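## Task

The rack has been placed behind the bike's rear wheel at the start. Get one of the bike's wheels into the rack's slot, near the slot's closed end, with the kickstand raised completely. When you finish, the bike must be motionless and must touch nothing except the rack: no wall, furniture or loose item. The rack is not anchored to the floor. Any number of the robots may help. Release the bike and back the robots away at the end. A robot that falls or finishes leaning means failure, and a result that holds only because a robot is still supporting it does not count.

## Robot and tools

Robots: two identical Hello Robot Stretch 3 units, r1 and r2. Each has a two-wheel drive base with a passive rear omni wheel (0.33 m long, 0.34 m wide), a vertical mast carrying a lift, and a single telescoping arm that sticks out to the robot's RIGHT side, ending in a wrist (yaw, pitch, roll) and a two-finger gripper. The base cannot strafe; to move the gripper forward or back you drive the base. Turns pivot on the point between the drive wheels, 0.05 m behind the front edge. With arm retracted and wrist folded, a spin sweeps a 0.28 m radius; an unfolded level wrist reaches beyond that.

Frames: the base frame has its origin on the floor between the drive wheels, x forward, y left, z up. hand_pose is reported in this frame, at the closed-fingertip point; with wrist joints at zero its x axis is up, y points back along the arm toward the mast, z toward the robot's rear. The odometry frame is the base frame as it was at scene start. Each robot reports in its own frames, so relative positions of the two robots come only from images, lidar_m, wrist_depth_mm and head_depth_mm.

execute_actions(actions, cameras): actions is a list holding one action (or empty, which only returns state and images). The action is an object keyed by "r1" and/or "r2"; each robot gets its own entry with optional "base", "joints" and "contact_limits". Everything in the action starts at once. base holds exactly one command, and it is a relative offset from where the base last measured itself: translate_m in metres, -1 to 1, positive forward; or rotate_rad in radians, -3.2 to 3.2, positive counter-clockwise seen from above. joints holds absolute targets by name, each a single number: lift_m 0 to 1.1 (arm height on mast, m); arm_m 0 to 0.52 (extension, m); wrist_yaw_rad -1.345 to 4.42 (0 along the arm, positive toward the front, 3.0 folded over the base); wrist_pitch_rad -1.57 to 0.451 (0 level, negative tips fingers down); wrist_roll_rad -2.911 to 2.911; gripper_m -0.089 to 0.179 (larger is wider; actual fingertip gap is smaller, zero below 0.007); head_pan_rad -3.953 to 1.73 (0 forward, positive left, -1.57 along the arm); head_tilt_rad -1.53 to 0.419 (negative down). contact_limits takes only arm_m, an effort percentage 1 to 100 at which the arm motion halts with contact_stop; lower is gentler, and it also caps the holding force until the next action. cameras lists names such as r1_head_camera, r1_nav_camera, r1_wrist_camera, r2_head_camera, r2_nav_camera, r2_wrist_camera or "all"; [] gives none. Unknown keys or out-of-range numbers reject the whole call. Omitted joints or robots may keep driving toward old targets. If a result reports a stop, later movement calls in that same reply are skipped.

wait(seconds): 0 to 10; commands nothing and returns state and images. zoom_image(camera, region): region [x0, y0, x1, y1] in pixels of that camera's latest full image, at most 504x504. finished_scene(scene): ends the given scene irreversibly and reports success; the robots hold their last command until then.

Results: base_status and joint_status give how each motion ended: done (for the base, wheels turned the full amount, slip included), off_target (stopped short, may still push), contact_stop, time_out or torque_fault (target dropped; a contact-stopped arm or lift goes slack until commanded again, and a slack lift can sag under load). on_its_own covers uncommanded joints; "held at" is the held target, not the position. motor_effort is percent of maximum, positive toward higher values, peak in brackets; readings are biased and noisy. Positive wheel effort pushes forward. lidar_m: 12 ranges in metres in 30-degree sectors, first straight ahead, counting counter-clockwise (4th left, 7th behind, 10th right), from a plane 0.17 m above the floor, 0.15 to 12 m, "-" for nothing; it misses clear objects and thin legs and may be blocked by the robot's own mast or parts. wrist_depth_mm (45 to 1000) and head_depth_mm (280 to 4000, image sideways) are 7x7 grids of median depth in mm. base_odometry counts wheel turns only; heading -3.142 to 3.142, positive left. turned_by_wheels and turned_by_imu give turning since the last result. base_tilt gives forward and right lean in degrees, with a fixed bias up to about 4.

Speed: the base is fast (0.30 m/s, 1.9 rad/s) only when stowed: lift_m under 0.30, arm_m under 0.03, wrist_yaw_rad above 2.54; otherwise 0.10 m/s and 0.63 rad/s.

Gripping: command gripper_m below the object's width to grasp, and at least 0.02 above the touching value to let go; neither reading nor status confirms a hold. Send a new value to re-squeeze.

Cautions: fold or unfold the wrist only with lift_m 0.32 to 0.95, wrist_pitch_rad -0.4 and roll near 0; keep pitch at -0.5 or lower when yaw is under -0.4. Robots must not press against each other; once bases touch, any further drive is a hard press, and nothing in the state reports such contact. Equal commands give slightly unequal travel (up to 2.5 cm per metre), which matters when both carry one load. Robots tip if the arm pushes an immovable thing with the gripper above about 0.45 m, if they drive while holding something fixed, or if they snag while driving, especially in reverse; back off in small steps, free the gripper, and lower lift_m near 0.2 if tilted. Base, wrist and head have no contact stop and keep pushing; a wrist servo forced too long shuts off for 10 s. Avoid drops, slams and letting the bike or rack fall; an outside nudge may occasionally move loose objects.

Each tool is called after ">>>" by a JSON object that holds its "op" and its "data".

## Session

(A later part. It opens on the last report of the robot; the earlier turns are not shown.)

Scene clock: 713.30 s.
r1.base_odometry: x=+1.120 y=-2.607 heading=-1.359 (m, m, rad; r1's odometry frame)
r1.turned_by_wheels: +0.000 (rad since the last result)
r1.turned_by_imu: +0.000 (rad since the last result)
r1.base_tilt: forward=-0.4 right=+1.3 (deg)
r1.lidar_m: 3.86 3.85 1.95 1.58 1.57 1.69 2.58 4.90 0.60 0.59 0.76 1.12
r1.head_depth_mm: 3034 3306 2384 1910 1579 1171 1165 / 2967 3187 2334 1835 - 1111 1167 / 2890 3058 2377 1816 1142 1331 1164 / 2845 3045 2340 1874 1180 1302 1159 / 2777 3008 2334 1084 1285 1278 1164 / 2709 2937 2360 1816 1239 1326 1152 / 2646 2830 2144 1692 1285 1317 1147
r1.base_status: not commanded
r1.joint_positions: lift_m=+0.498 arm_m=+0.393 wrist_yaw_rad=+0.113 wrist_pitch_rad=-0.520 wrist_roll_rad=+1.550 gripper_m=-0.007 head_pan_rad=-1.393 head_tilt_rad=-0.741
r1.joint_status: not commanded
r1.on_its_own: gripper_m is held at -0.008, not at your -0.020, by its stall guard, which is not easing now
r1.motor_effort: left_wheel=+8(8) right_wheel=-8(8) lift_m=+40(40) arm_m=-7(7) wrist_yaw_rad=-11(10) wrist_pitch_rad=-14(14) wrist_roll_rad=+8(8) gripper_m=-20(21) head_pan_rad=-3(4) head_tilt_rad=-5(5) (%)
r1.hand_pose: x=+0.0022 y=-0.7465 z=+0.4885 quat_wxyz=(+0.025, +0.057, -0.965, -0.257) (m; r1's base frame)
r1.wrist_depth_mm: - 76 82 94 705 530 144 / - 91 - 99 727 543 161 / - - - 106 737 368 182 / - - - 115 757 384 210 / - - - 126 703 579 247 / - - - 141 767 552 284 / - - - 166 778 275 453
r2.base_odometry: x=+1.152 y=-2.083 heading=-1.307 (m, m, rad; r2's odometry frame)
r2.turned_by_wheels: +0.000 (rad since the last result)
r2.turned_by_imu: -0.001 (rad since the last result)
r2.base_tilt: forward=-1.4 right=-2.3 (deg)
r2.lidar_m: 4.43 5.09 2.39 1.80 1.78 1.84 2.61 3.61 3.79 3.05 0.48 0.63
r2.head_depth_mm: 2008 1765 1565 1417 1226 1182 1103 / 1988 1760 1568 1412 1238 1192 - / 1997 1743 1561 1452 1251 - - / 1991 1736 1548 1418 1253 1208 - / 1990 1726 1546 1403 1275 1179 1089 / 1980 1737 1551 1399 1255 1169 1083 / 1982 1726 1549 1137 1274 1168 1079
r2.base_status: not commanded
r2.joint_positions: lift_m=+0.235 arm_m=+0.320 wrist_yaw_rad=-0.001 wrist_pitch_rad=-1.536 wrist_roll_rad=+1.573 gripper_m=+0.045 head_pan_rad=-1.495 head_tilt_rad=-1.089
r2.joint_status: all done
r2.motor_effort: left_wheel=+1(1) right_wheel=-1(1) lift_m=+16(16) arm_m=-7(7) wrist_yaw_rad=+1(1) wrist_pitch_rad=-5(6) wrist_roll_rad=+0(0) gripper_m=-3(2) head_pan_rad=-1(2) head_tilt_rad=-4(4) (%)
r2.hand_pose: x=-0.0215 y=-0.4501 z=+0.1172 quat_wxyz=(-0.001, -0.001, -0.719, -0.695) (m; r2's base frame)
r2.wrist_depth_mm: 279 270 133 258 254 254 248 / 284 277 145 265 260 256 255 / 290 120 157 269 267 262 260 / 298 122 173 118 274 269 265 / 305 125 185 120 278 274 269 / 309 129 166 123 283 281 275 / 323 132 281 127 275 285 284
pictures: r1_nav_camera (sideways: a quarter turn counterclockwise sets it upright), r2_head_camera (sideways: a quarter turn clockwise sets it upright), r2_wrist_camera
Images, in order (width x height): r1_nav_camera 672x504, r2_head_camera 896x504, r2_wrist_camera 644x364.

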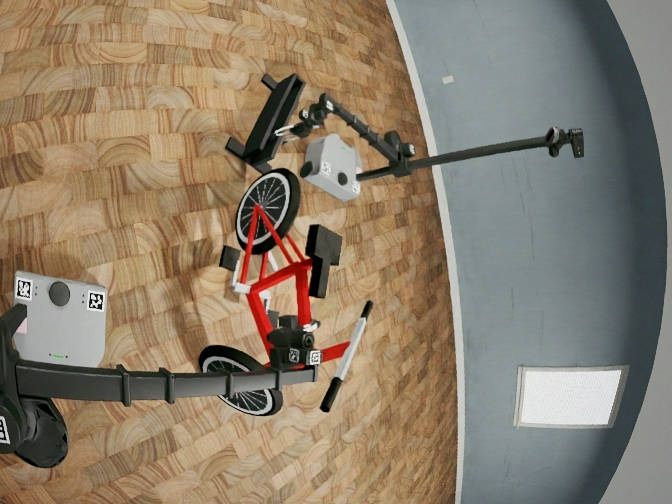

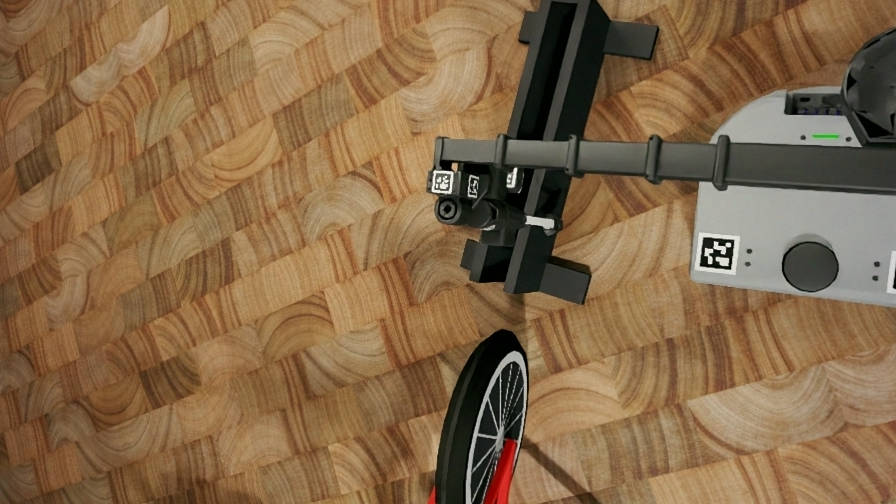

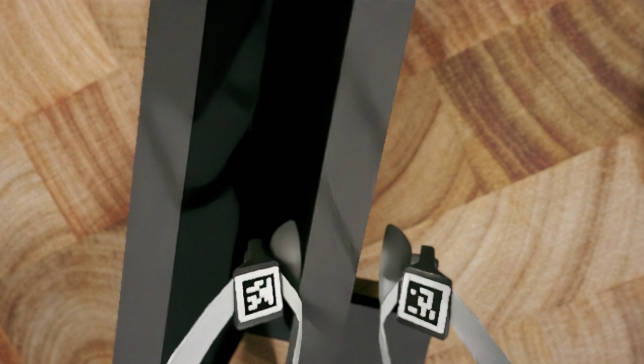

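>>> {"op": "execute_actions", "data": {"actions": [{"r2": {"joints": {"lift_m": 0.5, "arm_m": 0.355}}}], "cameras": []}}

>>> {"op": "execute_actions", "data": {"actions": [{"r2": {"base": {"translate_m": 0.1}}}], "cameras": ["r2_wrist_camera"]}}

Scene clock: 732.57 s.
r1.base_odometry: x=+1.120 y=-2.607 heading=-1.359 (m, m, rad; r1's odometry frame)
r1.turned_by_wheels: +0.000 (rad since the last result)
r1.turned_by_imu: -0.001 (rad since the last result)
r1.base_tilt: forward=-0.4 right=+1.5 (deg)
r1.lidar_m: 3.89 3.84 1.95 1.58 1.57 1.69 2.58 4.89 0.60 0.59 0.76 3.46
r1.head_depth_mm: 3021 3145 2396 1907 1577 1173 1174 / 2900 3145 2405 1831 - 1111 1170 / 2858 3112 2377 1839 1134 1340 1161 / 2849 3043 2346 1869 1182 1302 1151 / 2737 2982 2344 1082 1286 1273 1157 / 2717 2914 2320 1823 1229 1324 1151 / 2651 2820 2169 1706 1290 1316 1144
r1.base_status: not commanded
r1.joint_positions: lift_m=+0.498 arm_m=+0.393 wrist_yaw_rad=+0.113 wrist_pitch_rad=-0.520 wrist_roll_rad=+1.550 gripper_m=-0.007 head_pan_rad=-1.393 head_tilt_rad=-0.741
r1.joint_status: not commanded
r1.on_its_own: gripper_m is held at -0.008, not at your -0.020, by its stall guard, which is not easing now
r1.motor_effort: left_wheel=+8(8) right_wheel=-8(8) lift_m=+39(39) arm_m=-7(7) wrist_yaw_rad=-11(12) wrist_pitch_rad=-15(14) wrist_roll_rad=+8(8) gripper_m=-20(20) head_pan_rad=-3(3) head_tilt_rad=-6(5) (%)
r1.hand_pose: x=+0.0022 y=-0.7465 z=+0.4885 quat_wxyz=(+0.025, +0.057, -0.965, -0.257) (m; r1's base frame)
r1.wrist_depth_mm: - 76 82 94 710 537 144 / - 91 - 99 727 545 160 / - - - 106 741 371 182 / - - - 115 760 386 209 / - - - 126 707 573 248 / - - - 141 766 567 283 / - - - 166 767 272 455
r2.base_odometry: x=+1.152 y=-2.083 heading=-1.307 (m, m, rad; r2's odometry frame)
r2.turned_by_wheels: +0.000 (rad since the last result)
r2.turned_by_imu: -0.001 (rad since the last result)
r2.base_tilt: forward=-1.4 right=-2.3 (deg)
r2.lidar_m: 4.43 5.08 2.39 1.80 1.78 1.85 2.61 3.61 3.82 3.06 0.48 0.63
r2.head_depth_mm: 2007 1761 1573 1418 1223 1180 1103 / 1995 1759 1590 1418 - - - / 1997 1758 1616 1388 1253 1210 - / 1985 1749 1554 1400 1253 1202 - / 1975 1741 1551 1397 1279 1176 1083 / 1989 1746 1545 1400 1255 1176 1080 / 1978 1737 1548 1129 1277 1166 1080
r2.base_status: not commanded
r2.joint_positions: lift_m=+0.500 arm_m=+0.355 wrist_yaw_rad=-0.001 wrist_pitch_rad=-1.549 wrist_roll_rad=+1.573 gripper_m=+0.045 head_pan_rad=-1.495 head_tilt_rad=-1.089
r2.joint_status: all done
r2.motor_effort: left_wheel=+2(1) right_wheel=-1(1) lift_m=+32(34) arm_m=+6(7) wrist_yaw_rad=+1(1) wrist_pitch_rad=-1(5) wrist_roll_rad=+0(0) gripper_m=-1(2) head_pan_rad=-2(2) head_tilt_rad=-4(3) (%)
r2.hand_pose: x=-0.0215 y=-0.4808 z=+0.3816 quat_wxyz=(-0.001, -0.001, -0.715, -0.699) (m; r2's base frame)
r2.wrist_depth_mm: 531 529 523 517 505 497 492 / 548 541 529 530 513 518 - / 557 555 545 528 519 526 - / 571 570 566 482 542 531 - / 587 583 571 533 559 544 - / 604 593 587 574 561 554 547 / 607 606 602 593 580 563 554
pictures: none
No camera images: the call's "cameras" was empty. Leave "cameras" out to get every camera's image.

Scene clock: 734.63 s.
r1.base_odometry: x=+1.120 y=-2.607 heading=-1.359 (m, m, rad; r1's odometry frame)
r1.turned_by_wheels: +0.000 (rad since the last result)
r1.turned_by_imu: +0.000 (rad since the last result)
r1.base_tilt: forward=-0.4 right=+1.4 (deg)
r1.lidar_m: 3.88 3.85 1.95 1.58 1.57 1.70 2.58 4.91 0.60 0.59 0.76 3.48
r1.head_depth_mm: 3039 3229 2429 1912 1577 1176 1178 / 2889 3125 2400 1843 - 1104 1161 / 2876 3097 2379 1823 1137 1334 1167 / 2848 3055 2335 1877 1177 1302 1164 / 2774 2962 2373 1087 1291 1275 1159 / 2712 2910 2348 1759 1230 1319 1160 / 2575 1492 2234 1684 1289 1317 1153
r1.base_status: not commanded
r1.joint_positions: lift_m=+0.498 arm_m=+0.393 wrist_yaw_rad=+0.113 wrist_pitch_rad=-0.520 wrist_roll_rad=+1.550 gripper_m=-0.007 head_pan_rad=-1.393 head_tilt_rad=-0.741
r1.joint_status: not commanded
r1.on_its_own: gripper_m is held at -0.008, not at your -0.020, by its stall guard, which is not easing now
r1.motor_effort: left_wheel=+8(8) right_wheel=-8(8) lift_m=+40(40) arm_m=-7(7) wrist_yaw_rad=-10(10) wrist_pitch_rad=-14(15) wrist_roll_rad=+8(8) gripper_m=-20(20) head_pan_rad=-4(4) head_tilt_rad=-6(5) (%)
r1.hand_pose: x=+0.0022 y=-0.7465 z=+0.4885 quat_wxyz=(+0.025, +0.057, -0.965, -0.257) (m; r1's base frame)
r1.wrist_depth_mm: - 76 81 94 715 531 143 / - 91 - 99 719 556 161 / - - - 106 760 369 182 / - - - 115 761 383 211 / - - - 126 710 575 250 / - - - 141 765 562 282 / - - - 165 788 271 450
r2.base_odometry: x=+1.178 y=-2.179 heading=-1.306 (m, m, rad; r2's odometry frame)
r2.turned_by_wheels: +0.000 (rad since the last result)
r2.turned_by_imu: -0.001 (rad since the last result)
r2.base_tilt: forward=-1.5 right=-2.3 (deg)
r2.lidar_m: 4.35 4.99 2.45 1.85 1.83 1.90 2.68 3.70 3.89 0.45 0.46 0.57
r2.head_depth_mm: 2006 1759 1562 1414 1242 1185 1109 / 2004 1757 1604 1411 - - - / 1989 1749 1624 1386 1248 1210 - / 1981 1736 1553 1408 1260 1204 - / 1976 1738 1561 1407 1267 1177 1085 / 1952 1734 1551 1134 1261 1174 1087 / 1973 1706 1546 1174 1253 1170 1078
r2.base_status: done
r2.joint_positions: lift_m=+0.500 arm_m=+0.355 wrist_yaw_rad=-0.001 wrist_pitch_rad=-1.549 wrist_roll_rad=+1.573 gripper_m=+0.045 head_pan_rad=-1.495 head_tilt_rad=-1.089
r2.joint_status: not commanded
r2.motor_effort: left_wheel=+1(5) right_wheel=-1(2) lift_m=+32(32) arm_m=+7(6) wrist_yaw_rad=+1(1) wrist_pitch_rad=-1(1) wrist_roll_rad=+0(0) gripper_m=+0(0) head_pan_rad=-2(2) head_tilt_rad=-4(3) (%)
r2.hand_pose: x=-0.0215 y=-0.4808 z=+0.3816 quat_wxyz=(-0.001, -0.001, -0.715, -0.699) (m; r2's base frame)
r2.wrist_depth_mm: 547 529 510 507 504 490 493 / 543 542 530 515 517 513 - / 560 550 548 472 547 517 - / 581 562 556 521 534 521 - / 592 574 564 562 548 545 - / 605 600 575 440 562 551 547 / 620 600 595 376 571 567 566
pictures: r2_wrist_camera
Images, in order (width x height): r2_wrist_camera 644x364.

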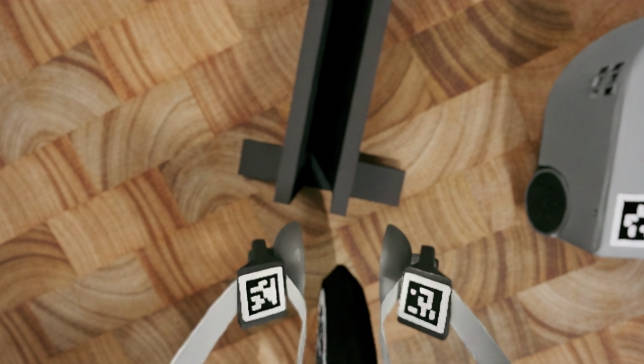

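>>> {"op": "execute_actions", "data": {"actions": [{"r2": {"base": {"translate_m": -0.1}, "joints": {"arm_m": 0.347, "lift_m": 0.3}}}], "cameras": ["r2_wrist_camera"]}}

Scene clock: 755.33 s.
r1.base_odometry: x=+1.120 y=-2.607 heading=-1.359 (m, m, rad; r1's odometry frame)
r1.turned_by_wheels: +0.000 (rad since the last result)
r1.turned_by_imu: -0.001 (rad since the last result)
r1.base_tilt: forward=-0.4 right=+1.4 (deg)
r1.lidar_m: 3.89 3.84 1.96 1.58 1.57 1.69 2.58 4.90 0.60 0.59 0.76 1.16
r1.head_depth_mm: 2973 3242 2406 1885 1584 1167 1169 / 2947 3126 2390 1838 - 1113 1166 / 2893 3105 2364 1838 1136 1341 1168 / 2799 3086 2348 1879 1188 1305 1163 / 2767 2999 2356 1094 1286 1272 1159 / 2715 2971 2307 1819 1223 1316 1155 / 2699 2875 2162 1696 1282 1319 1149
r1.base_status: not commanded
r1.joint_positions: lift_m=+0.498 arm_m=+0.393 wrist_yaw_rad=+0.113 wrist_pitch_rad=-0.520 wrist_roll_rad=+1.550 gripper_m=-0.007 head_pan_rad=-1.393 head_tilt_rad=-0.741
r1.joint_status: not commanded
r1.on_its_own: gripper_m is held at -0.008, not at your -0.020, by its stall guard, which is not easing now
r1.motor_effort: left_wheel=+8(8) right_wheel=-8(8) lift_m=+39(40) arm_m=-7(7) wrist_yaw_rad=-11(10) wrist_pitch_rad=-15(15) wrist_roll_rad=+8(8) gripper_m=-20(19) head_pan_rad=-3(4) head_tilt_rad=-6(6) (%)
r1.hand_pose: x=+0.0022 y=-0.7465 z=+0.4885 quat_wxyz=(+0.025, +0.057, -0.965, -0.257) (m; r1's base frame)
r1.wrist_depth_mm: - 76 82 94 706 538 143 / - 91 - 99 724 547 161 / - - - 106 746 368 182 / - - - 115 779 383 210 / - - - 126 716 569 248 / - - - 141 785 564 281 / - - - 166 776 271 463
r2.base_odometry: x=+1.152 y=-2.083 heading=-1.306 (m, m, rad; r2's odometry frame)
r2.turned_by_wheels: +0.000 (rad since the last result)
r2.turned_by_imu: -0.001 (rad since the last result)
r2.base_tilt: forward=-1.5 right=-2.4 (deg)
r2.lidar_m: 4.43 5.07 2.39 1.80 1.78 1.85 2.61 3.61 3.80 3.05 0.48 0.63
r2.head_depth_mm: 1998 1754 1565 1414 1226 1184 1104 / 1997 1754 1561 1412 1237 1186 - / 2008 1742 1559 - 1253 1204 - / 1991 1746 1555 1416 1257 1201 - / 1985 1737 1553 1399 1278 1172 1085 / 1965 1727 1544 1397 1267 1172 1080 / 1962 1735 1544 1132 1269 1167 1084
r2.base_status: done
r2.joint_positions: lift_m=+0.300 arm_m=+0.347 wrist_yaw_rad=-0.001 wrist_pitch_rad=-1.548 wrist_roll_rad=+1.573 gripper_m=+0.045 head_pan_rad=-1.495 head_tilt_rad=-1.089
r2.joint_status: all done
r2.motor_effort: left_wheel=+1(2) right_wheel=-1(6) lift_m=+17(28) arm_m=-6(6) wrist_yaw_rad=+1(1) wrist_pitch_rad=-1(1) wrist_roll_rad=+0(0) gripper_m=+0(0) head_pan_rad=-2(2) head_tilt_rad=-4(3) (%)
r2.hand_pose: x=-0.0215 y=-0.4738 z=+0.1824 quat_wxyz=(-0.001, -0.001, -0.715, -0.699) (m; r2's base frame)
r2.wrist_depth_mm: 339 335 327 277 220 312 310 / 342 341 337 326 223 324 316 / 354 349 343 331 326 327 322 / 362 354 352 341 339 335 332 / 364 363 227 317 341 340 338 / 379 372 350 196 337 352 342 / 387 378 260 367 363 355 353
pictures: r2_wrist_camera
Images, in order (width x height): r2_wrist_camera 644x364.

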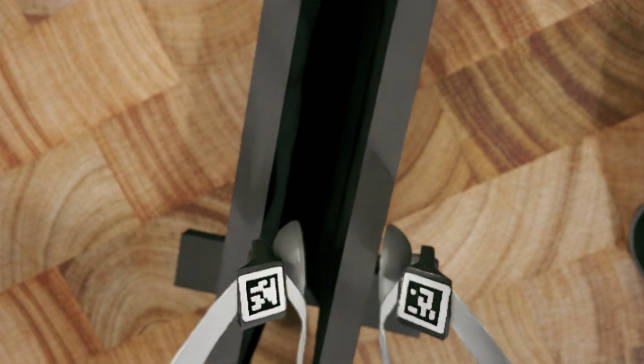

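>>> {"op": "execute_actions", "data": {"actions": [{"r2": {"joints": {"arm_m": 0.332}}}], "cameras": []}}

>>> {"op": "execute_actions", "data": {"actions": [{"r2": {"joints": {"lift_m": 0.235}}}], "cameras": ["r2_wrist_camera"]}}

>>> {"op": "execute_actions", "data": {"actions": [{"r2": {"joints": {"arm_m": 0.3}}}], "cameras": ["r2_wrist_camera"]}}

>>> {"op": "execute_actions", "data": {"actions": [{"r2": {"joints": {"arm_m": 0.306}}}], "cameras": []}}

>>> {"op": "execute_actions", "data": {"actions": [{"r2": {"joints": {"lift_m": 0.32}}}], "cameras": ["r2_wrist_camera"]}}

Scene clock: 766.40 s.
r1.base_odometry: x=+1.120 y=-2.607 heading=-1.359 (m, m, rad; r1's odometry frame)
r1.turned_by_wheels: +0.000 (rad since the last result)
r1.turned_by_imu: +0.000 (rad since the last result)
r1.base_tilt: forward=-0.4 right=+1.5 (deg)
r1.lidar_m: 3.91 3.85 1.95 1.58 1.57 1.69 2.57 4.91 0.60 0.59 0.76 3.53
r1.head_depth_mm: 2978 3278 2390 1907 1573 1170 1166 / 2936 3102 2387 1848 - 1112 1169 / 2878 3119 2366 1823 1136 1338 1154 / 2836 3112 2354 1891 1184 1299 1149 / 2756 3020 2368 1089 1284 1278 1153 / 2695 2933 2354 1824 1232 1317 1146 / 2649 2890 2170 1701 1283 1317 1143
r1.base_status: not commanded
r1.joint_positions: lift_m=+0.498 arm_m=+0.393 wrist_yaw_rad=+0.113 wrist_pitch_rad=-0.520 wrist_roll_rad=+1.550 gripper_m=-0.007 head_pan_rad=-1.393 head_tilt_rad=-0.741
r1.joint_status: not commanded
r1.on_its_own: gripper_m is held at -0.008, not at your -0.020, by its stall guard, which is not easing now
r1.motor_effort: left_wheel=+8(8) right_wheel=-8(8) lift_m=+40(39) arm_m=-7(7) wrist_yaw_rad=-11(11) wrist_pitch_rad=-14(14) wrist_roll_rad=+8(8) gripper_m=-20(20) head_pan_rad=-3(4) head_tilt_rad=-6(7) (%)
r1.hand_pose: x=+0.0022 y=-0.7465 z=+0.4885 quat_wxyz=(+0.025, +0.057, -0.965, -0.257) (m; r1's base frame)
r1.wrist_depth_mm: - 76 81 94 717 533 144 / - 91 - 99 728 546 160 / - - - 106 734 371 182 / - - - 115 762 382 210 / - - - 127 706 575 248 / - - - 141 775 555 284 / - - - 166 772 271 454
r2.base_odometry: x=+1.152 y=-2.083 heading=-1.306 (m, m, rad; r2's odometry frame)
r2.turned_by_wheels: +0.000 (rad since the last result)
r2.turned_by_imu: -0.001 (rad since the last result)
r2.base_tilt: forward=-1.4 right=-2.3 (deg)
r2.lidar_m: 4.44 5.09 2.40 1.80 1.78 1.85 2.61 3.61 3.80 3.05 0.49 0.63
r2.head_depth_mm: 2011 1756 1564 1413 1222 1187 1102 / 1994 1761 1567 1409 1243 1183 - / 2010 1745 1549 - 1250 1201 - / 1991 1743 1562 1429 1251 1203 - / 1970 1737 1547 1392 1273 1173 1084 / 1974 1734 1546 1398 1258 1176 1087 / 1968 1723 1540 1130 1270 1163 1079
r2.base_status: not commanded
r2.joint_positions: lift_m=+0.300 arm_m=+0.332 wrist_yaw_rad=-0.001 wrist_pitch_rad=-1.548 wrist_roll_rad=+1.573 gripper_m=+0.045 head_pan_rad=-1.495 head_tilt_rad=-1.089
r2.joint_status: all done
r2.motor_effort: left_wheel=+1(1) right_wheel=-1(1) lift_m=+17(16) arm_m=-6(5) wrist_yaw_rad=+1(1) wrist_pitch_rad=-1(1) wrist_roll_rad=+0(0) gripper_m=+0(1) head_pan_rad=-1(2) head_tilt_rad=-4(4) (%)
r2.hand_pose: x=-0.0215 y=-0.4589 z=+0.1824 quat_wxyz=(-0.001, -0.001, -0.715, -0.699) (m; r2's base frame)
r2.wrist_depth_mm: 335 332 328 318 314 314 309 / 346 340 195 327 324 321 317 / 356 347 200 336 333 326 320 / 361 357 217 338 340 338 329 / 368 364 208 345 348 347 337 / 380 376 197 194 350 350 345 / 388 386 334 364 367 352 351
pictures: none
No camera images: the call's "cameras" was empty. Leave "cameras" out to get every camera's image.

Scene clock: 767.83 s.
r1.base_odometry: x=+1.120 y=-2.607 heading=-1.359 (m, m, rad; r1's odometry frame)
r1.turned_by_wheels: +0.000 (rad since the last result)
r1.turned_by_imu: +0.000 (rad since the last result)
r1.base_tilt: forward=-0.4 right=+1.5 (deg)
r1.lidar_m: 3.90 3.85 1.95 1.58 1.56 1.69 2.59 4.92 0.60 0.59 0.76 1.12
r1.head_depth_mm: 3053 3231 2432 1899 1578 1174 1173 / 2925 3197 2385 1840 - 1107 1170 / 2857 3063 2364 1838 1138 1328 1162 / 2849 3050 2380 1887 1183 1297 1163 / 2772 3009 2351 1088 1283 1269 1157 / 2703 2952 2337 1826 1236 1314 1159 / 2634 2851 2157 1712 1282 1310 1156
r1.base_status: not commanded
r1.joint_positions: lift_m=+0.498 arm_m=+0.393 wrist_yaw_rad=+0.113 wrist_pitch_rad=-0.520 wrist_roll_rad=+1.550 gripper_m=-0.007 head_pan_rad=-1.393 head_tilt_rad=-0.741
r1.joint_status: not commanded
r1.on_its_own: gripper_m is held at -0.008, not at your -0.020, by its stall guard, which is not easing now
r1.motor_effort: left_wheel=+8(8) right_wheel=-8(8) lift_m=+39(40) arm_m=-7(7) wrist_yaw_rad=-11(10) wrist_pitch_rad=-15(14) wrist_roll_rad=+8(8) gripper_m=-19(20) head_pan_rad=-4(3) head_tilt_rad=-7(7) (%)
r1.hand_pose: x=+0.0022 y=-0.7465 z=+0.4885 quat_wxyz=(+0.025, +0.057, -0.965, -0.257) (m; r1's base frame)
r1.wrist_depth_mm: - 76 82 94 709 537 144 / - 91 - 99 719 552 160 / - - - 106 734 365 182 / - - - 115 756 381 209 / - - - 126 709 577 248 / - - - 141 768 557 282 / - - - 166 767 273 453
r2.base_odometry: x=+1.152 y=-2.083 heading=-1.306 (m, m, rad; r2's odometry frame)
r2.turned_by_wheels: +0.000 (rad since the last result)
r2.turned_by_imu: +0.000 (rad since the last result)
r2.base_tilt: forward=-1.4 right=-2.3 (deg)
r2.lidar_m: 4.40 5.08 2.39 1.80 1.78 1.85 2.61 3.61 3.81 3.05 0.48 0.63
r2.head_depth_mm: 2006 1773 1565 1405 1223 1180 1103 / 1998 1767 1563 1408 1240 1188 - / 2000 1745 1562 1443 1259 - - / 1988 1741 1551 1422 1251 1203 - / 1984 1749 1545 1399 1276 1174 1083 / 1987 1739 1549 1399 1262 1173 1079 / 1970 1735 1534 1135 1275 1174 1077
r2.base_status: not commanded
r2.joint_positions: lift_m=+0.235 arm_m=+0.332 wrist_yaw_rad=-0.001 wrist_pitch_rad=-1.548 wrist_roll_rad=+1.573 gripper_m=+0.045 head_pan_rad=-1.495 head_tilt_rad=-1.089
r2.joint_status: all done
r2.motor_effort: left_wheel=+1(1) right_wheel=-2(1) lift_m=+16(18) arm_m=-6(6) wrist_yaw_rad=+1(1) wrist_pitch_rad=-1(1) wrist_roll_rad=+0(0) gripper_m=-1(0) head_pan_rad=-2(2) head_tilt_rad=-4(4) (%)
r2.hand_pose: x=-0.0215 y=-0.4589 z=+0.1174 quat_wxyz=(-0.001, -0.001, -0.715, -0.699) (m; r2's base frame)
r2.wrist_depth_mm: 273 272 122 257 109 253 251 / 278 276 132 264 260 260 256 / 285 282 145 271 267 264 262 / 293 288 160 276 275 271 268 / 298 125 172 120 280 278 274 / 308 127 158 123 286 283 279 / 316 130 295 126 274 288 285
pictures: r2_wrist_camera
Images, in order (width x height): r2_wrist_camera 644x364.

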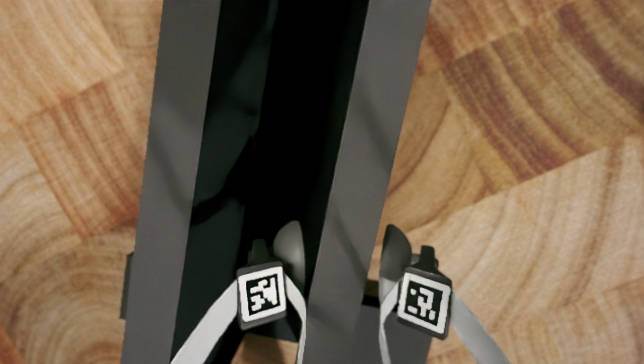

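Scene clock: 769.07 s.
r1.base_odometry: x=+1.120 y=-2.607 heading=-1.359 (m, m, rad; r1's odometry frame)
r1.turned_by_wheels: +0.000 (rad since the last result)
r1.turned_by_imu: +0.000 (rad since the last result)
r1.base_tilt: forward=-0.5 right=+1.5 (deg)
r1.lidar_m: 3.90 3.85 1.96 1.58 1.57 1.69 2.58 4.90 0.60 0.59 0.76 1.13
r1.head_depth_mm: 3015 3233 2391 1899 1573 1174 1166 / 2912 3110 2400 1821 - 1112 1165 / 2933 3086 2376 1822 1135 1330 1165 / 2841 3036 2356 1862 1181 1304 1161 / 2759 3007 2349 1089 1289 1271 1153 / 2766 2967 2316 1809 1238 1321 1152 / 2691 2857 2182 1697 1284 1330 1153
r1.base_status: not commanded
r1.joint_positions: lift_m=+0.498 arm_m=+0.393 wrist_yaw_rad=+0.113 wrist_pitch_rad=-0.520 wrist_roll_rad=+1.550 gripper_m=-0.007 head_pan_rad=-1.393 head_tilt_rad=-0.741
r1.joint_status: not commanded
r1.on_its_own: gripper_m is held at -0.008, not at your -0.020, by its stall guard, which is not easing now
r1.motor_effort: left_wheel=+8(8) right_wheel=-8(8) lift_m=+40(40) arm_m=-7(7) wrist_yaw_rad=-10(10) wrist_pitch_rad=-15(14) wrist_roll_rad=+8(8) gripper_m=-20(19) head_pan_rad=-3(3) head_tilt_rad=-6(6) (%)
r1.hand_pose: x=+0.0022 y=-0.7465 z=+0.4885 quat_wxyz=(+0.025, +0.057, -0.965, -0.257) (m; r1's base frame)
r1.wrist_depth_mm: - 76 82 94 715 532 143 / - 91 - 99 723 547 160 / - - - 106 737 367 182 / - - - 115 756 383 210 / - - - 126 716 573 248 / - - - 141 766 564 282 / - - - 166 779 271 454
r2.base_odometry: x=+1.152 y=-2.083 heading=-1.306 (m, m, rad; r2's odometry frame)
r2.turned_by_wheels: +0.000 (rad since the last result)
r2.turned_by_imu: +0.000 (rad since the last result)
r2.base_tilt: forward=-1.4 right=-2.3 (deg)
r2.lidar_m: 4.42 5.09 2.39 1.80 1.78 1.84 2.61 3.61 3.80 3.05 0.48 0.64
r2.head_depth_mm: 2019 1759 1571 1419 1225 1181 1106 / 2006 1744 1565 1417 1235 1190 - / 1996 1741 1559 1440 1249 - - / 1991 1748 1555 1407 1253 1204 - / 1981 1734 1546 1399 1277 1174 1084 / 1976 1738 1544 1406 1259 1171 1083 / 1969 1726 1542 1135 1270 1169 1080
r2.base_status: not commanded
r2.joint_positions: lift_m=+0.235 arm_m=+0.300 wrist_yaw_rad=-0.001 wrist_pitch_rad=-1.536 wrist_roll_rad=+1.573 gripper_m=+0.045 head_pan_rad=-1.495 head_tilt_rad=-1.089
r2.joint_status: all done
r2.motor_effort: left_wheel=+1(1) right_wheel=-1(2) lift_m=+17(17) arm_m=-7(8) wrist_yaw_rad=+1(1) wrist_pitch_rad=-5(6) wrist_roll_rad=+0(0) gripper_m=-1(2) head_pan_rad=-2(2) head_tilt_rad=-4(3) (%)
r2.hand_pose: x=-0.0215 y=-0.4299 z=+0.1172 quat_wxyz=(-0.001, -0.001, -0.719, -0.695) (m; r2's base frame)
r2.wrist_depth_mm: 278 270 144 258 257 251 248 / 283 116 152 264 261 258 253 / 289 119 163 270 266 264 257 / 295 122 176 117 274 269 264 / 304 126 188 119 278 272 269 / 309 129 164 123 280 282 278 / 316 131 258 126 274 287 283
pictures: r2_wrist_camera
Images, in order (width x height): r2_wrist_camera 644x364.

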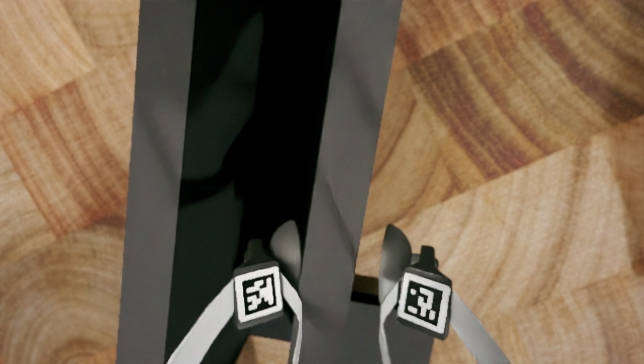

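Scene clock: 769.77 s.
r1.base_odometry: x=+1.120 y=-2.607 heading=-1.359 (m, m, rad; r1's odometry frame)
r1.turned_by_wheels: +0.000 (rad since the last result)
r1.turned_by_imu: +0.000 (rad since the last result)
r1.base_tilt: forward=-0.5 right=+1.5 (deg)
r1.lidar_m: 3.89 3.83 1.95 1.57 1.56 1.69 2.58 4.91 0.60 0.59 0.76 1.13
r1.head_depth_mm: 2981 3226 2391 1912 1581 1178 1179 / 2888 3177 2401 1843 - 1114 1166 / 2874 3107 2342 1831 1138 1331 1172 / 2801 3003 2369 1871 1182 1303 1159 / 2774 3037 2358 1087 1286 1267 1160 / 2691 2987 2344 1811 1233 1334 1155 / 2694 2853 2147 1708 1288 1316 1150
r1.base_status: not commanded
r1.joint_positions: lift_m=+0.498 arm_m=+0.393 wrist_yaw_rad=+0.113 wrist_pitch_rad=-0.520 wrist_roll_rad=+1.550 gripper_m=-0.007 head_pan_rad=-1.393 head_tilt_rad=-0.741
r1.joint_status: not commanded
r1.on_its_own: gripper_m is held at -0.008, not at your -0.020, by its stall guard, which is not easing now
r1.motor_effort: left_wheel=+8(8) right_wheel=-8(8) lift_m=+40(39) arm_m=-7(7) wrist_yaw_rad=-9(11) wrist_pitch_rad=-14(15) wrist_roll_rad=+8(8) gripper_m=-19(20) head_pan_rad=-3(3) head_tilt_rad=-7(5) (%)
r1.hand_pose: x=+0.0022 y=-0.7465 z=+0.4885 quat_wxyz=(+0.025, +0.057, -0.965, -0.257) (m; r1's base frame)
r1.wrist_depth_mm: - 76 82 94 699 536 144 / - 91 - 99 715 545 161 / - - - 106 738 365 183 / - - - 115 755 383 210 / - - - 126 711 573 250 / - - - 141 751 561 284 / - - - 166 774 272 457
r2.base_odometry: x=+1.152 y=-2.083 heading=-1.306 (m, m, rad; r2's odometry frame)
r2.turned_by_wheels: +0.000 (rad since the last result)
r2.turned_by_imu: +0.000 (rad since the last result)
r2.base_tilt: forward=-1.3 right=-2.3 (deg)
r2.lidar_m: 4.44 5.07 2.39 1.80 1.78 1.85 2.61 3.61 3.81 3.05 0.48 0.63
r2.head_depth_mm: 2032 1755 1566 1413 1227 1183 1103 / 1992 1750 1569 1421 1236 1190 - / 1996 1758 1562 1444 1250 - - / 1991 1740 1562 1410 1249 1206 - / 1964 1739 1543 1405 1273 1171 1080 / 1981 1733 1545 1395 1265 1166 1083 / 1964 1735 1542 1138 1275 1175 1082
r2.base_status: not commanded
r2.joint_positions: lift_m=+0.235 arm_m=+0.306 wrist_yaw_rad=-0.001 wrist_pitch_rad=-1.542 wrist_roll_rad=+1.573 gripper_m=+0.045 head_pan_rad=-1.495 head_tilt_rad=-1.089
r2.joint_status: all done
r2.motor_effort: left_wheel=+1(1) right_wheel=-1(1) lift_m=+17(17) arm_m=+7(8) wrist_yaw_rad=+1(1) wrist_pitch_rad=-3(5) wrist_roll_rad=+0(0) gripper_m=-1(2) head_pan_rad=-2(1) head_tilt_rad=-4(4) (%)
r2.hand_pose: x=-0.0215 y=-0.4334 z=+0.1173 quat_wxyz=(-0.001, -0.001, -0.717, -0.697) (m; r2's base frame)
r2.wrist_depth_mm: 273 271 135 259 258 254 250 / 281 274 143 263 261 258 254 / 289 283 154 271 265 264 260 / 293 122 166 274 274 270 266 / 302 125 176 120 282 274 271 / 312 128 157 123 285 283 279 / 320 131 266 126 276 290 285
pictures: none
No camera images: the call's "cameras" was empty. Leave "cameras" out to get every camera's image.

Scene clock: 771.37 s.
r1.base_odometry: x=+1.120 y=-2.607 heading=-1.359 (m, m, rad; r1's odometry frame)
r1.turned_by_wheels: +0.000 (rad since the last result)
r1.turned_by_imu: +0.000 (rad since the last result)
r1.base_tilt: forward=-0.4 right=+1.4 (deg)
r1.lidar_m: 3.88 3.86 1.95 1.57 1.57 1.69 2.59 4.89 0.60 0.59 0.76 3.49
r1.head_depth_mm: 3023 3197 2393 1911 1582 1170 1169 / 2918 3159 2378 1846 - 1118 1170 / 2873 3062 2357 1828 1133 1337 1159 / 2807 3032 2386 1871 1186 1301 1160 / 2726 3057 2335 1090 1284 1279 1161 / 2702 2919 2345 1801 1235 1319 1151 / 2620 2831 2157 1700 1285 1308 1147
r1.base_status: not commanded
r1.joint_positions: lift_m=+0.498 arm_m=+0.393 wrist_yaw_rad=+0.113 wrist_pitch_rad=-0.520 wrist_roll_rad=+1.550 gripper_m=-0.007 head_pan_rad=-1.393 head_tilt_rad=-0.741
r1.joint_status: not commanded
r1.on_its_own: gripper_m is held at -0.008, not at your -0.020, by its stall guard, which is not easing now
r1.motor_effort: left_wheel=+8(8) right_wheel=-8(8) lift_m=+39(40) arm_m=-7(7) wrist_yaw_rad=-12(11) wrist_pitch_rad=-15(15) wrist_roll_rad=+8(8) gripper_m=-19(21) head_pan_rad=-4(4) head_tilt_rad=-6(6) (%)
r1.hand_pose: x=+0.0022 y=-0.7465 z=+0.4885 quat_wxyz=(+0.025, +0.057, -0.965, -0.257) (m; r1's base frame)
r1.wrist_depth_mm: - 76 82 94 709 535 144 / - 91 - 99 728 541 161 / - - - 106 739 367 182 / - - - 115 759 379 211 / - - - 126 697 570 248 / - - - 141 766 556 280 / - - - 165 785 272 457
r2.base_odometry: x=+1.152 y=-2.083 heading=-1.306 (m, m, rad; r2's odometry frame)
r2.turned_by_wheels: +0.000 (rad since the last result)
r2.turned_by_imu: +0.000 (rad since the last result)
r2.base_tilt: forward=-1.4 right=-2.3 (deg)
r2.lidar_m: 4.41 5.09 2.38 1.80 1.78 1.85 2.61 3.61 3.79 3.03 0.48 0.63
r2.head_depth_mm: 1997 1769 1574 1409 1220 1187 1102 / 1989 1759 1572 1407 1242 1185 - / 2006 1737 1559 1474 1246 1209 - / 1988 1738 1556 1417 1249 1202 - / 1976 1752 1556 1403 1282 1170 1088 / 1985 1729 1550 1395 1267 1175 1083 / 1973 1729 1547 1132 1271 1168 1080
r2.base_status: not commanded
r2.joint_positions: lift_m=+0.320 arm_m=+0.306 wrist_yaw_rad=-0.001 wrist_pitch_rad=-1.543 wrist_roll_rad=+1.573 gripper_m=+0.045 head_pan_rad=-1.495 head_tilt_rad=-1.089
r2.joint_status: all done
r2.motor_effort: left_wheel=+1(1) right_wheel=-1(1) lift_m=+32(37) arm_m=+6(7) wrist_yaw_rad=+2(1) wrist_pitch_rad=-3(3) wrist_roll_rad=+0(0) gripper_m=+0(1) head_pan_rad=-2(2) head_tilt_rad=-4(4) (%)
r2.hand_pose: x=-0.0215 y=-0.4332 z=+0.2015 quat_wxyz=(-0.001, -0.001, -0.716, -0.698) (m; r2's base frame)
r2.wrist_depth_mm: 354 350 346 335 336 332 329 / 371 359 221 320 342 340 333 / 377 368 239 348 348 346 342 / 389 379 262 359 358 354 349 / 394 384 241 370 367 361 360 / 406 397 364 357 358 369 365 / 405 407 391 389 392 379 369
pictures: r2_wrist_camera
Images, in order (width x height): r2_wrist_camera 644x364.

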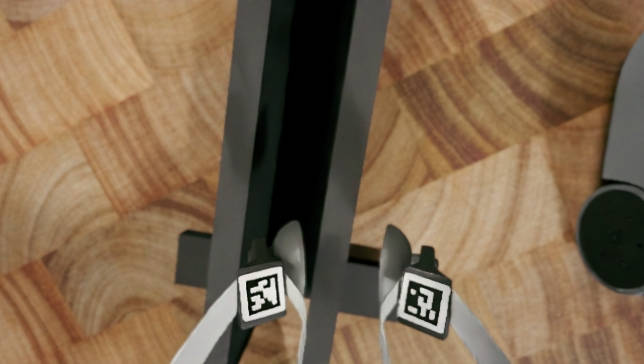

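>>> {"op": "execute_actions", "data": {"actions": [{"r2": {"base": {"translate_m": -0.37}, "joints": {"arm_m": 0.252, "lift_m": 0.3}}}], "cameras": ["r2_wrist_camera"]}}

Scene clock: 787.50 s.
r1.base_odometry: x=+1.120 y=-2.607 heading=-1.359 (m, m, rad; r1's odometry frame)
r1.turned_by_wheels: +0.000 (rad since the last result)
r1.turned_by_imu: -0.001 (rad since the last result)
r1.base_tilt: forward=-0.5 right=+1.4 (deg)
r1.lidar_m: 3.89 3.85 1.95 1.58 1.56 1.70 2.58 4.89 0.60 0.59 0.76 3.48
r1.head_depth_mm: 3045 3223 2407 1921 1594 1174 1168 / 2953 3133 2379 1842 - 1108 1165 / 2904 3078 2359 1836 1136 1324 1166 / 2845 2991 2359 1896 1190 1303 1160 / 2755 3018 2352 1085 1284 1265 1152 / 2679 2956 2336 1864 1228 1323 1151 / 2665 2900 2309 1856 1290 1313 1153
r1.base_status: not commanded
r1.joint_positions: lift_m=+0.498 arm_m=+0.393 wrist_yaw_rad=+0.113 wrist_pitch_rad=-0.520 wrist_roll_rad=+1.550 gripper_m=-0.007 head_pan_rad=-1.393 head_tilt_rad=-0.741
r1.joint_status: not commanded
r1.on_its_own: gripper_m is held at -0.008, not at your -0.020, by its stall guard, which is not easing now
r1.motor_effort: left_wheel=+8(8) right_wheel=-8(8) lift_m=+40(40) arm_m=-7(7) wrist_yaw_rad=-12(11) wrist_pitch_rad=-14(14) wrist_roll_rad=+8(8) gripper_m=-20(20) head_pan_rad=-4(4) head_tilt_rad=-6(7) (%)
r1.hand_pose: x=+0.0022 y=-0.7465 z=+0.4885 quat_wxyz=(+0.025, +0.057, -0.965, -0.257) (m; r1's base frame)
r1.wrist_depth_mm: - 76 82 94 722 534 144 / - 91 - 99 725 550 160 / - - - 106 747 367 181 / - - - 115 750 387 210 / - - - 126 716 577 249 / - - - 141 759 562 281 / - - - 166 772 272 452
r2.base_odometry: x=+1.055 y=-1.726 heading=-1.306 (m, m, rad; r2's odometry frame)
r2.turned_by_wheels: +0.000 (rad since the last result)
r2.turned_by_imu: +0.000 (rad since the last result)
r2.base_tilt: forward=-1.4 right=-2.3 (deg)
r2.lidar_m: 1.53 5.25 2.16 1.63 1.61 1.67 2.36 3.28 3.46 3.21 1.69 0.71
r2.head_depth_mm: 1998 1767 1563 1420 1291 1185 1106 / 2011 1755 1558 1422 1287 1186 - / 1982 1761 1557 1440 1264 - - / 1983 1757 1558 1408 1235 1208 - / 1988 1743 1547 1398 1249 1175 1088 / 1969 1739 1547 1397 1253 1172 1081 / 1967 1726 1542 1396 1252 1172 1083
r2.base_status: done
r2.joint_positions: lift_m=+0.300 arm_m=+0.252 wrist_yaw_rad=-0.001 wrist_pitch_rad=-1.544 wrist_roll_rad=+1.573 gripper_m=+0.045 head_pan_rad=-1.495 head_tilt_rad=-1.089
r2.joint_status: all done
r2.motor_effort: left_wheel=+1(2) right_wheel=+0(4) lift_m=+17(32) arm_m=-6(6) wrist_yaw_rad=+1(1) wrist_pitch_rad=-3(3) wrist_roll_rad=+0(0) gripper_m=+0(0) head_pan_rad=-2(2) head_tilt_rad=-4(4) (%)
r2.hand_pose: x=-0.0215 y=-0.3800 z=+0.1823 quat_wxyz=(-0.001, -0.001, -0.716, -0.698) (m; r2's base frame)
r2.wrist_depth_mm: 340 335 331 323 320 311 307 / 347 343 335 330 323 319 - / 355 352 340 340 335 330 - / 361 359 188 228 336 329 - / 364 367 205 189 349 342 - / 383 374 197 356 355 348 - / 390 383 310 365 362 356 355
pictures: r2_wrist_camera
Images, in order (width x height): r2_wrist_camera 644x364.

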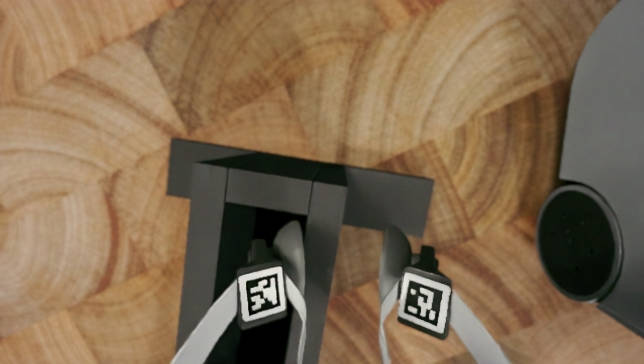

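>>> {"op": "execute_actions", "data": {"actions": [{"r2": {"base": {"translate_m": 0.03}, "joints": {"arm_m": 0.267}}}], "cameras": ["r2_wrist_camera"]}}

>>> {"op": "execute_actions", "data": {"actions": [{"r2": {"joints": {"lift_m": 0.235}}}], "cameras": ["r2_wrist_camera"]}}

>>> {"op": "execute_actions", "data": {"actions": [{"r2": {"joints": {"arm_m": 0.322, "head_pan_rad": -1.0, "head_tilt_rad": -0.95}}}], "cameras": ["r2_wrist_camera", "r2_head_camera"]}}

Scene clock: 799.80 s.
r1.base_odometry: x=+1.120 y=-2.607 heading=-1.359 (m, m, rad; r1's odometry frame)
r1.turned_by_wheels: +0.000 (rad since the last result)
r1.turned_by_imu: +0.000 (rad since the last result)
r1.base_tilt: forward=-0.4 right=+1.5 (deg)
r1.lidar_m: 3.89 3.84 1.95 1.57 1.57 1.69 2.58 4.90 0.60 0.59 0.76 3.49
r1.head_depth_mm: 3002 3220 2383 1910 1586 1166 1174 / 2911 3096 2341 1832 - 1108 1170 / 2877 3071 2388 1842 1136 1336 1163 / 2862 3086 2351 1872 1182 1300 1164 / 2786 2956 2364 1087 1279 1271 1159 / 2686 2948 2326 1870 1236 1318 1155 / 2685 2875 2341 1865 1288 1314 1157
r1.base_status: not commanded
r1.joint_positions: lift_m=+0.498 arm_m=+0.393 wrist_yaw_rad=+0.113 wrist_pitch_rad=-0.520 wrist_roll_rad=+1.550 gripper_m=-0.007 head_pan_rad=-1.393 head_tilt_rad=-0.741
r1.joint_status: not commanded
r1.on_its_own: gripper_m is held at -0.008, not at your -0.020, by its stall guard, which is not easing now
r1.motor_effort: left_wheel=+8(8) right_wheel=-8(8) lift_m=+40(40) arm_m=-7(7) wrist_yaw_rad=-10(10) wrist_pitch_rad=-14(14) wrist_roll_rad=+8(8) gripper_m=-20(20) head_pan_rad=-4(3) head_tilt_rad=-6(7) (%)
r1.hand_pose: x=+0.0022 y=-0.7465 z=+0.4885 quat_wxyz=(+0.025, +0.057, -0.965, -0.257) (m; r1's base frame)
r1.wrist_depth_mm: - 76 82 94 704 537 144 / - 91 - 99 733 544 160 / - - - 106 748 371 182 / - - - 115 766 385 210 / - - - 126 713 580 247 / - - - 142 786 559 282 / - - - 166 775 273 449
r2.base_odometry: x=+1.063 y=-1.755 heading=-1.306 (m, m, rad; r2's odometry frame)
r2.turned_by_wheels: +0.000 (rad since the last result)
r2.turned_by_imu: -0.001 (rad since the last result)
r2.base_tilt: forward=-1.5 right=-2.3 (deg)
r2.lidar_m: 1.51 5.30 2.17 1.64 1.62 1.68 2.38 3.31 3.49 3.22 1.64 0.69
r2.head_depth_mm: 2014 1757 1566 1414 1298 1184 1106 / 2002 1747 1562 1405 1288 1181 - / 1999 1749 1557 1442 1237 - - / 1991 1752 1558 1408 1238 1202 - / 1978 1737 1556 1403 1249 1174 1086 / 1973 1734 1546 1400 1248 1172 1083 / 1977 1731 1548 1393 1258 1169 1082
r2.base_status: done
r2.joint_positions: lift_m=+0.300 arm_m=+0.267 wrist_yaw_rad=-0.001 wrist_pitch_rad=-1.544 wrist_roll_rad=+1.573 gripper_m=+0.045 head_pan_rad=-1.495 head_tilt_rad=-1.089
r2.joint_status: all done
r2.motor_effort: left_wheel=+1(4) right_wheel=-1(3) lift_m=+17(17) arm_m=+7(8) wrist_yaw_rad=+1(1) wrist_pitch_rad=-3(3) wrist_roll_rad=+0(0) gripper_m=+0(0) head_pan_rad=-2(2) head_tilt_rad=-4(3) (%)
r2.hand_pose: x=-0.0215 y=-0.3941 z=+0.1823 quat_wxyz=(-0.001, -0.001, -0.716, -0.698) (m; r2's base frame)
r2.wrist_depth_mm: 340 335 328 320 319 317 307 / 346 344 335 332 324 318 317 / 352 349 183 182 329 327 324 / 364 361 213 318 323 334 - / 374 366 209 349 347 343 - / 378 379 196 193 352 347 347 / 385 381 285 368 362 355 349
pictures: r2_wrist_camera
Images, in order (width x height): r2_wrist_camera 644x364.

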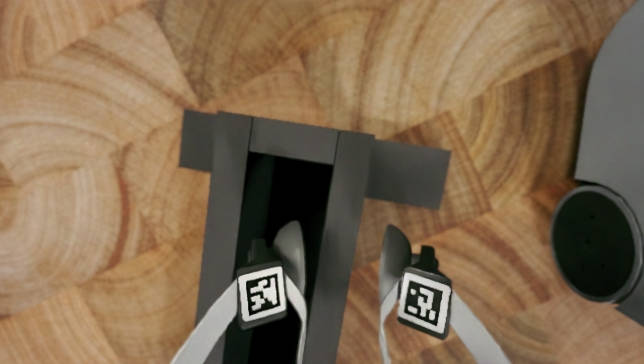

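Scene clock: 801.23 s.
r1.base_odometry: x=+1.120 y=-2.607 heading=-1.359 (m, m, rad; r1's odometry frame)
r1.turned_by_wheels: +0.000 (rad since the last result)
r1.turned_by_imu: +0.000 (rad since the last result)
r1.base_tilt: forward=-0.4 right=+1.4 (deg)
r1.lidar_m: 3.89 3.85 1.95 1.58 1.57 1.69 2.57 4.89 0.60 0.59 0.76 1.43
r1.head_depth_mm: 2980 3241 2393 1900 1580 1179 1174 / 2916 3138 2377 1844 - 1110 1162 / 2928 3105 2379 1839 1138 1336 1160 / 2854 3061 2367 1881 1185 1306 1153 / 2820 3004 2363 1084 1291 1273 1153 / 2727 2923 2336 1864 1232 1328 1160 / 2649 2897 2334 1853 1292 1325 1151
r1.base_status: not commanded
r1.joint_positions: lift_m=+0.498 arm_m=+0.393 wrist_yaw_rad=+0.113 wrist_pitch_rad=-0.520 wrist_roll_rad=+1.550 gripper_m=-0.007 head_pan_rad=-1.393 head_tilt_rad=-0.741
r1.joint_status: not commanded
r1.on_its_own: gripper_m is held at -0.008, not at your -0.020, by its stall guard, which is not easing now
r1.motor_effort: left_wheel=+8(8) right_wheel=-8(8) lift_m=+40(39) arm_m=-7(7) wrist_yaw_rad=-10(11) wrist_pitch_rad=-14(15) wrist_roll_rad=+8(8) gripper_m=-20(20) head_pan_rad=-4(3) head_tilt_rad=-6(5) (%)
r1.hand_pose: x=+0.0022 y=-0.7465 z=+0.4885 quat_wxyz=(+0.025, +0.057, -0.965, -0.257) (m; r1's base frame)
r1.wrist_depth_mm: - 76 82 94 706 538 144 / - 91 - 99 724 550 160 / - - - 106 758 367 182 / - - - 115 758 380 210 / - - - 127 707 572 248 / - - - 142 770 562 282 / - - - 166 773 272 449
r2.base_odometry: x=+1.063 y=-1.755 heading=-1.306 (m, m, rad; r2's odometry frame)
r2.turned_by_wheels: +0.000 (rad since the last result)
r2.turned_by_imu: +0.000 (rad since the last result)
r2.base_tilt: forward=-1.4 right=-2.3 (deg)
r2.lidar_m: 1.52 5.29 2.18 1.64 1.62 1.68 2.38 3.31 3.49 3.21 1.65 0.69
r2.head_depth_mm: 1996 1761 1573 1420 1288 1188 1101 / 2018 1756 1560 1413 1289 1198 - / 1999 1748 1559 1431 1237 - - / 1991 1751 1563 1407 1233 1209 - / 1968 1745 1551 1397 1247 1174 1086 / 1990 1730 1549 1399 1249 1169 1082 / 1959 1724 1545 1390 1258 1165 1082
r2.base_status: not commanded
r2.joint_positions: lift_m=+0.235 arm_m=+0.267 wrist_yaw_rad=-0.001 wrist_pitch_rad=-1.544 wrist_roll_rad=+1.573 gripper_m=+0.045 head_pan_rad=-1.495 head_tilt_rad=-1.089
r2.joint_status: all done
r2.motor_effort: left_wheel=+1(1) right_wheel=-1(1) lift_m=+17(16) arm_m=+7(7) wrist_yaw_rad=+1(1) wrist_pitch_rad=-3(3) wrist_roll_rad=+0(0) gripper_m=+0(0) head_pan_rad=-1(2) head_tilt_rad=-4(4) (%)
r2.hand_pose: x=-0.0215 y=-0.3941 z=+0.1173 quat_wxyz=(-0.001, -0.001, -0.716, -0.698) (m; r2's base frame)
r2.wrist_depth_mm: 277 270 265 261 260 254 249 / 278 277 271 269 266 259 256 / 289 281 117 115 267 265 258 / 292 287 145 117 254 271 264 / 301 125 170 120 279 276 272 / 307 128 150 122 289 282 275 / 316 131 258 126 297 288 284
pictures: r2_wrist_camera
Images, in order (width x height): r2_wrist_camera 644x364.

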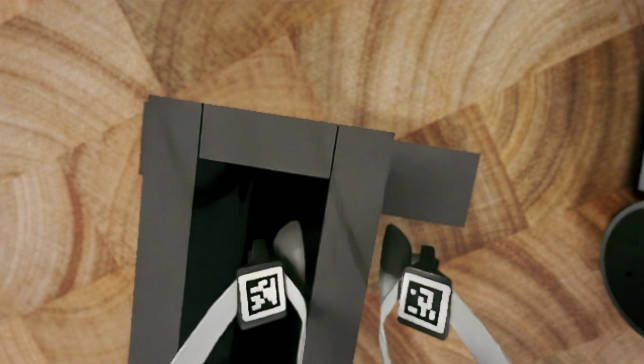

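Scene clock: 802.77 s.
r1.base_odometry: x=+1.120 y=-2.607 heading=-1.359 (m, m, rad; r1's odometry frame)
r1.turned_by_wheels: +0.000 (rad since the last result)
r1.turned_by_imu: +0.000 (rad since the last result)
r1.base_tilt: forward=-0.4 right=+1.5 (deg)
r1.lidar_m: 3.90 3.85 1.95 1.58 1.56 1.70 2.58 4.90 0.60 0.59 0.76 1.41
r1.head_depth_mm: 2986 3225 2397 1899 1564 1176 1170 / 2946 3162 2371 1846 - 1111 1161 / 2887 3054 2359 1846 1136 1328 1171 / 2846 3080 2354 1868 1189 1304 1156 / 2778 3015 2340 1089 1285 1283 1161 / 2694 2916 2329 1857 1221 1322 1156 / 2666 2898 2301 1858 1290 1313 1141
r1.base_status: not commanded
r1.joint_positions: lift_m=+0.498 arm_m=+0.393 wrist_yaw_rad=+0.113 wrist_pitch_rad=-0.520 wrist_roll_rad=+1.550 gripper_m=-0.007 head_pan_rad=-1.393 head_tilt_rad=-0.741
r1.joint_status: not commanded
r1.on_its_own: gripper_m is held at -0.008, not at your -0.020, by its stall guard, which is not easing now
r1.motor_effort: left_wheel=+8(8) right_wheel=-8(8) lift_m=+40(40) arm_m=-7(7) wrist_yaw_rad=-10(11) wrist_pitch_rad=-15(14) wrist_roll_rad=+8(8) gripper_m=-20(20) head_pan_rad=-4(3) head_tilt_rad=-6(6) (%)
r1.hand_pose: x=+0.0022 y=-0.7465 z=+0.4885 quat_wxyz=(+0.025, +0.057, -0.965, -0.257) (m; r1's base frame)
r1.wrist_depth_mm: - 76 82 94 711 539 144 / - 91 - 99 719 548 160 / - - - 106 754 371 182 / - - - 115 765 384 209 / - - - 127 711 568 249 / - - - 141 788 560 282 / - - - 166 769 272 448
r2.base_odometry: x=+1.063 y=-1.755 heading=-1.306 (m, m, rad; r2's odometry frame)
r2.turned_by_wheels: +0.000 (rad since the last result)
r2.turned_by_imu: +0.000 (rad since the last result)
r2.base_tilt: forward=-1.5 right=-2.3 (deg)
r2.lidar_m: 1.51 5.33 2.18 1.64 1.61 1.68 2.38 3.31 3.49 3.21 1.64 0.69
r2.head_depth_mm: 2592 2104 1795 1543 1387 1181 1087 / 2588 2124 1778 1545 1351 1166 1119 / 2567 2107 1763 1538 1356 1192 1113 / 2543 2092 1768 1531 1283 1208 1108 / 2522 2039 1773 1525 1302 1203 1090 / 2376 1804 1752 1269 1341 1207 1088 / 2513 2011 1746 1306 1335 1201 1086
r2.base_status: not commanded
r2.joint_positions: lift_m=+0.235 arm_m=+0.322 wrist_yaw_rad=-0.001 wrist_pitch_rad=-1.551 wrist_roll_rad=+1.573 gripper_m=+0.045 head_pan_rad=-1.007 head_tilt_rad=-0.952
r2.joint_status: all done
r2.motor_effort: left_wheel=+1(1) right_wheel=-1(1) lift_m=+16(17) arm_m=+8(10) wrist_yaw_rad=+1(1) wrist_pitch_rad=+0(3) wrist_roll_rad=+0(0) gripper_m=-1(2) head_pan_rad=+2(21) head_tilt_rad=+0(10) (%)
r2.hand_pose: x=-0.0215 y=-0.4472 z=+0.1175 quat_wxyz=(-0.001, -0.001, -0.714, -0.700) (m; r2's base frame)
r2.wrist_depth_mm: 272 267 266 263 257 255 251 / 280 275 273 268 263 260 255 / 285 279 117 116 264 264 260 / 293 286 123 118 255 269 268 / 298 294 144 279 277 278 274 / 303 301 126 161 121 282 278 / 313 308 188 296 294 289 286
pictures: r2_head_camera (sideways: a quarter turn clockwise sets it upright), r2_wrist_camera
Images, in order (width x height): r2_head_camera 896x504, r2_wrist_camera 644x364.

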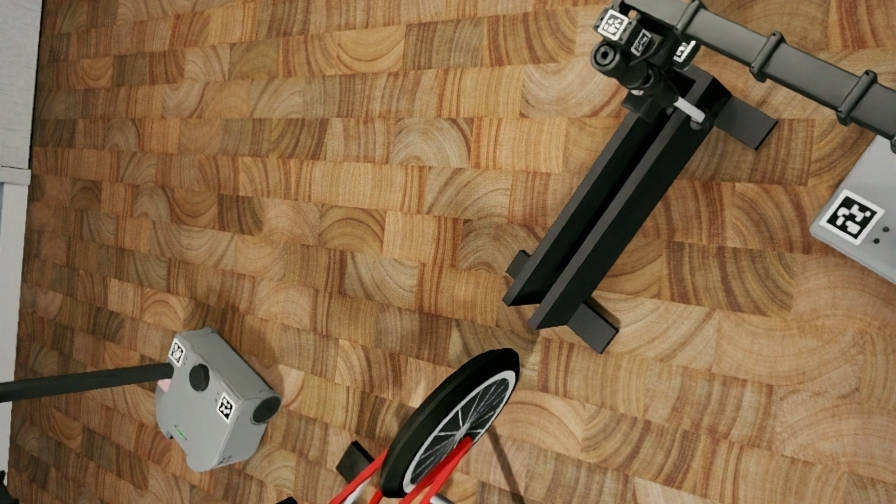

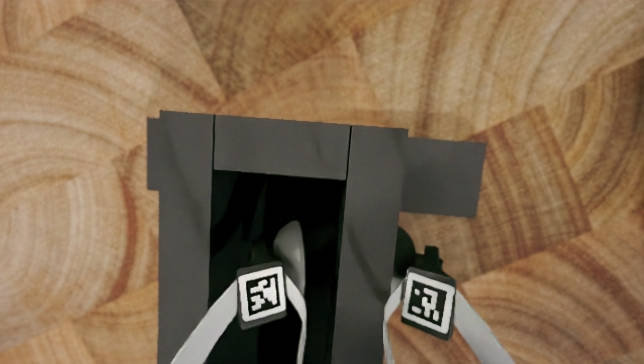

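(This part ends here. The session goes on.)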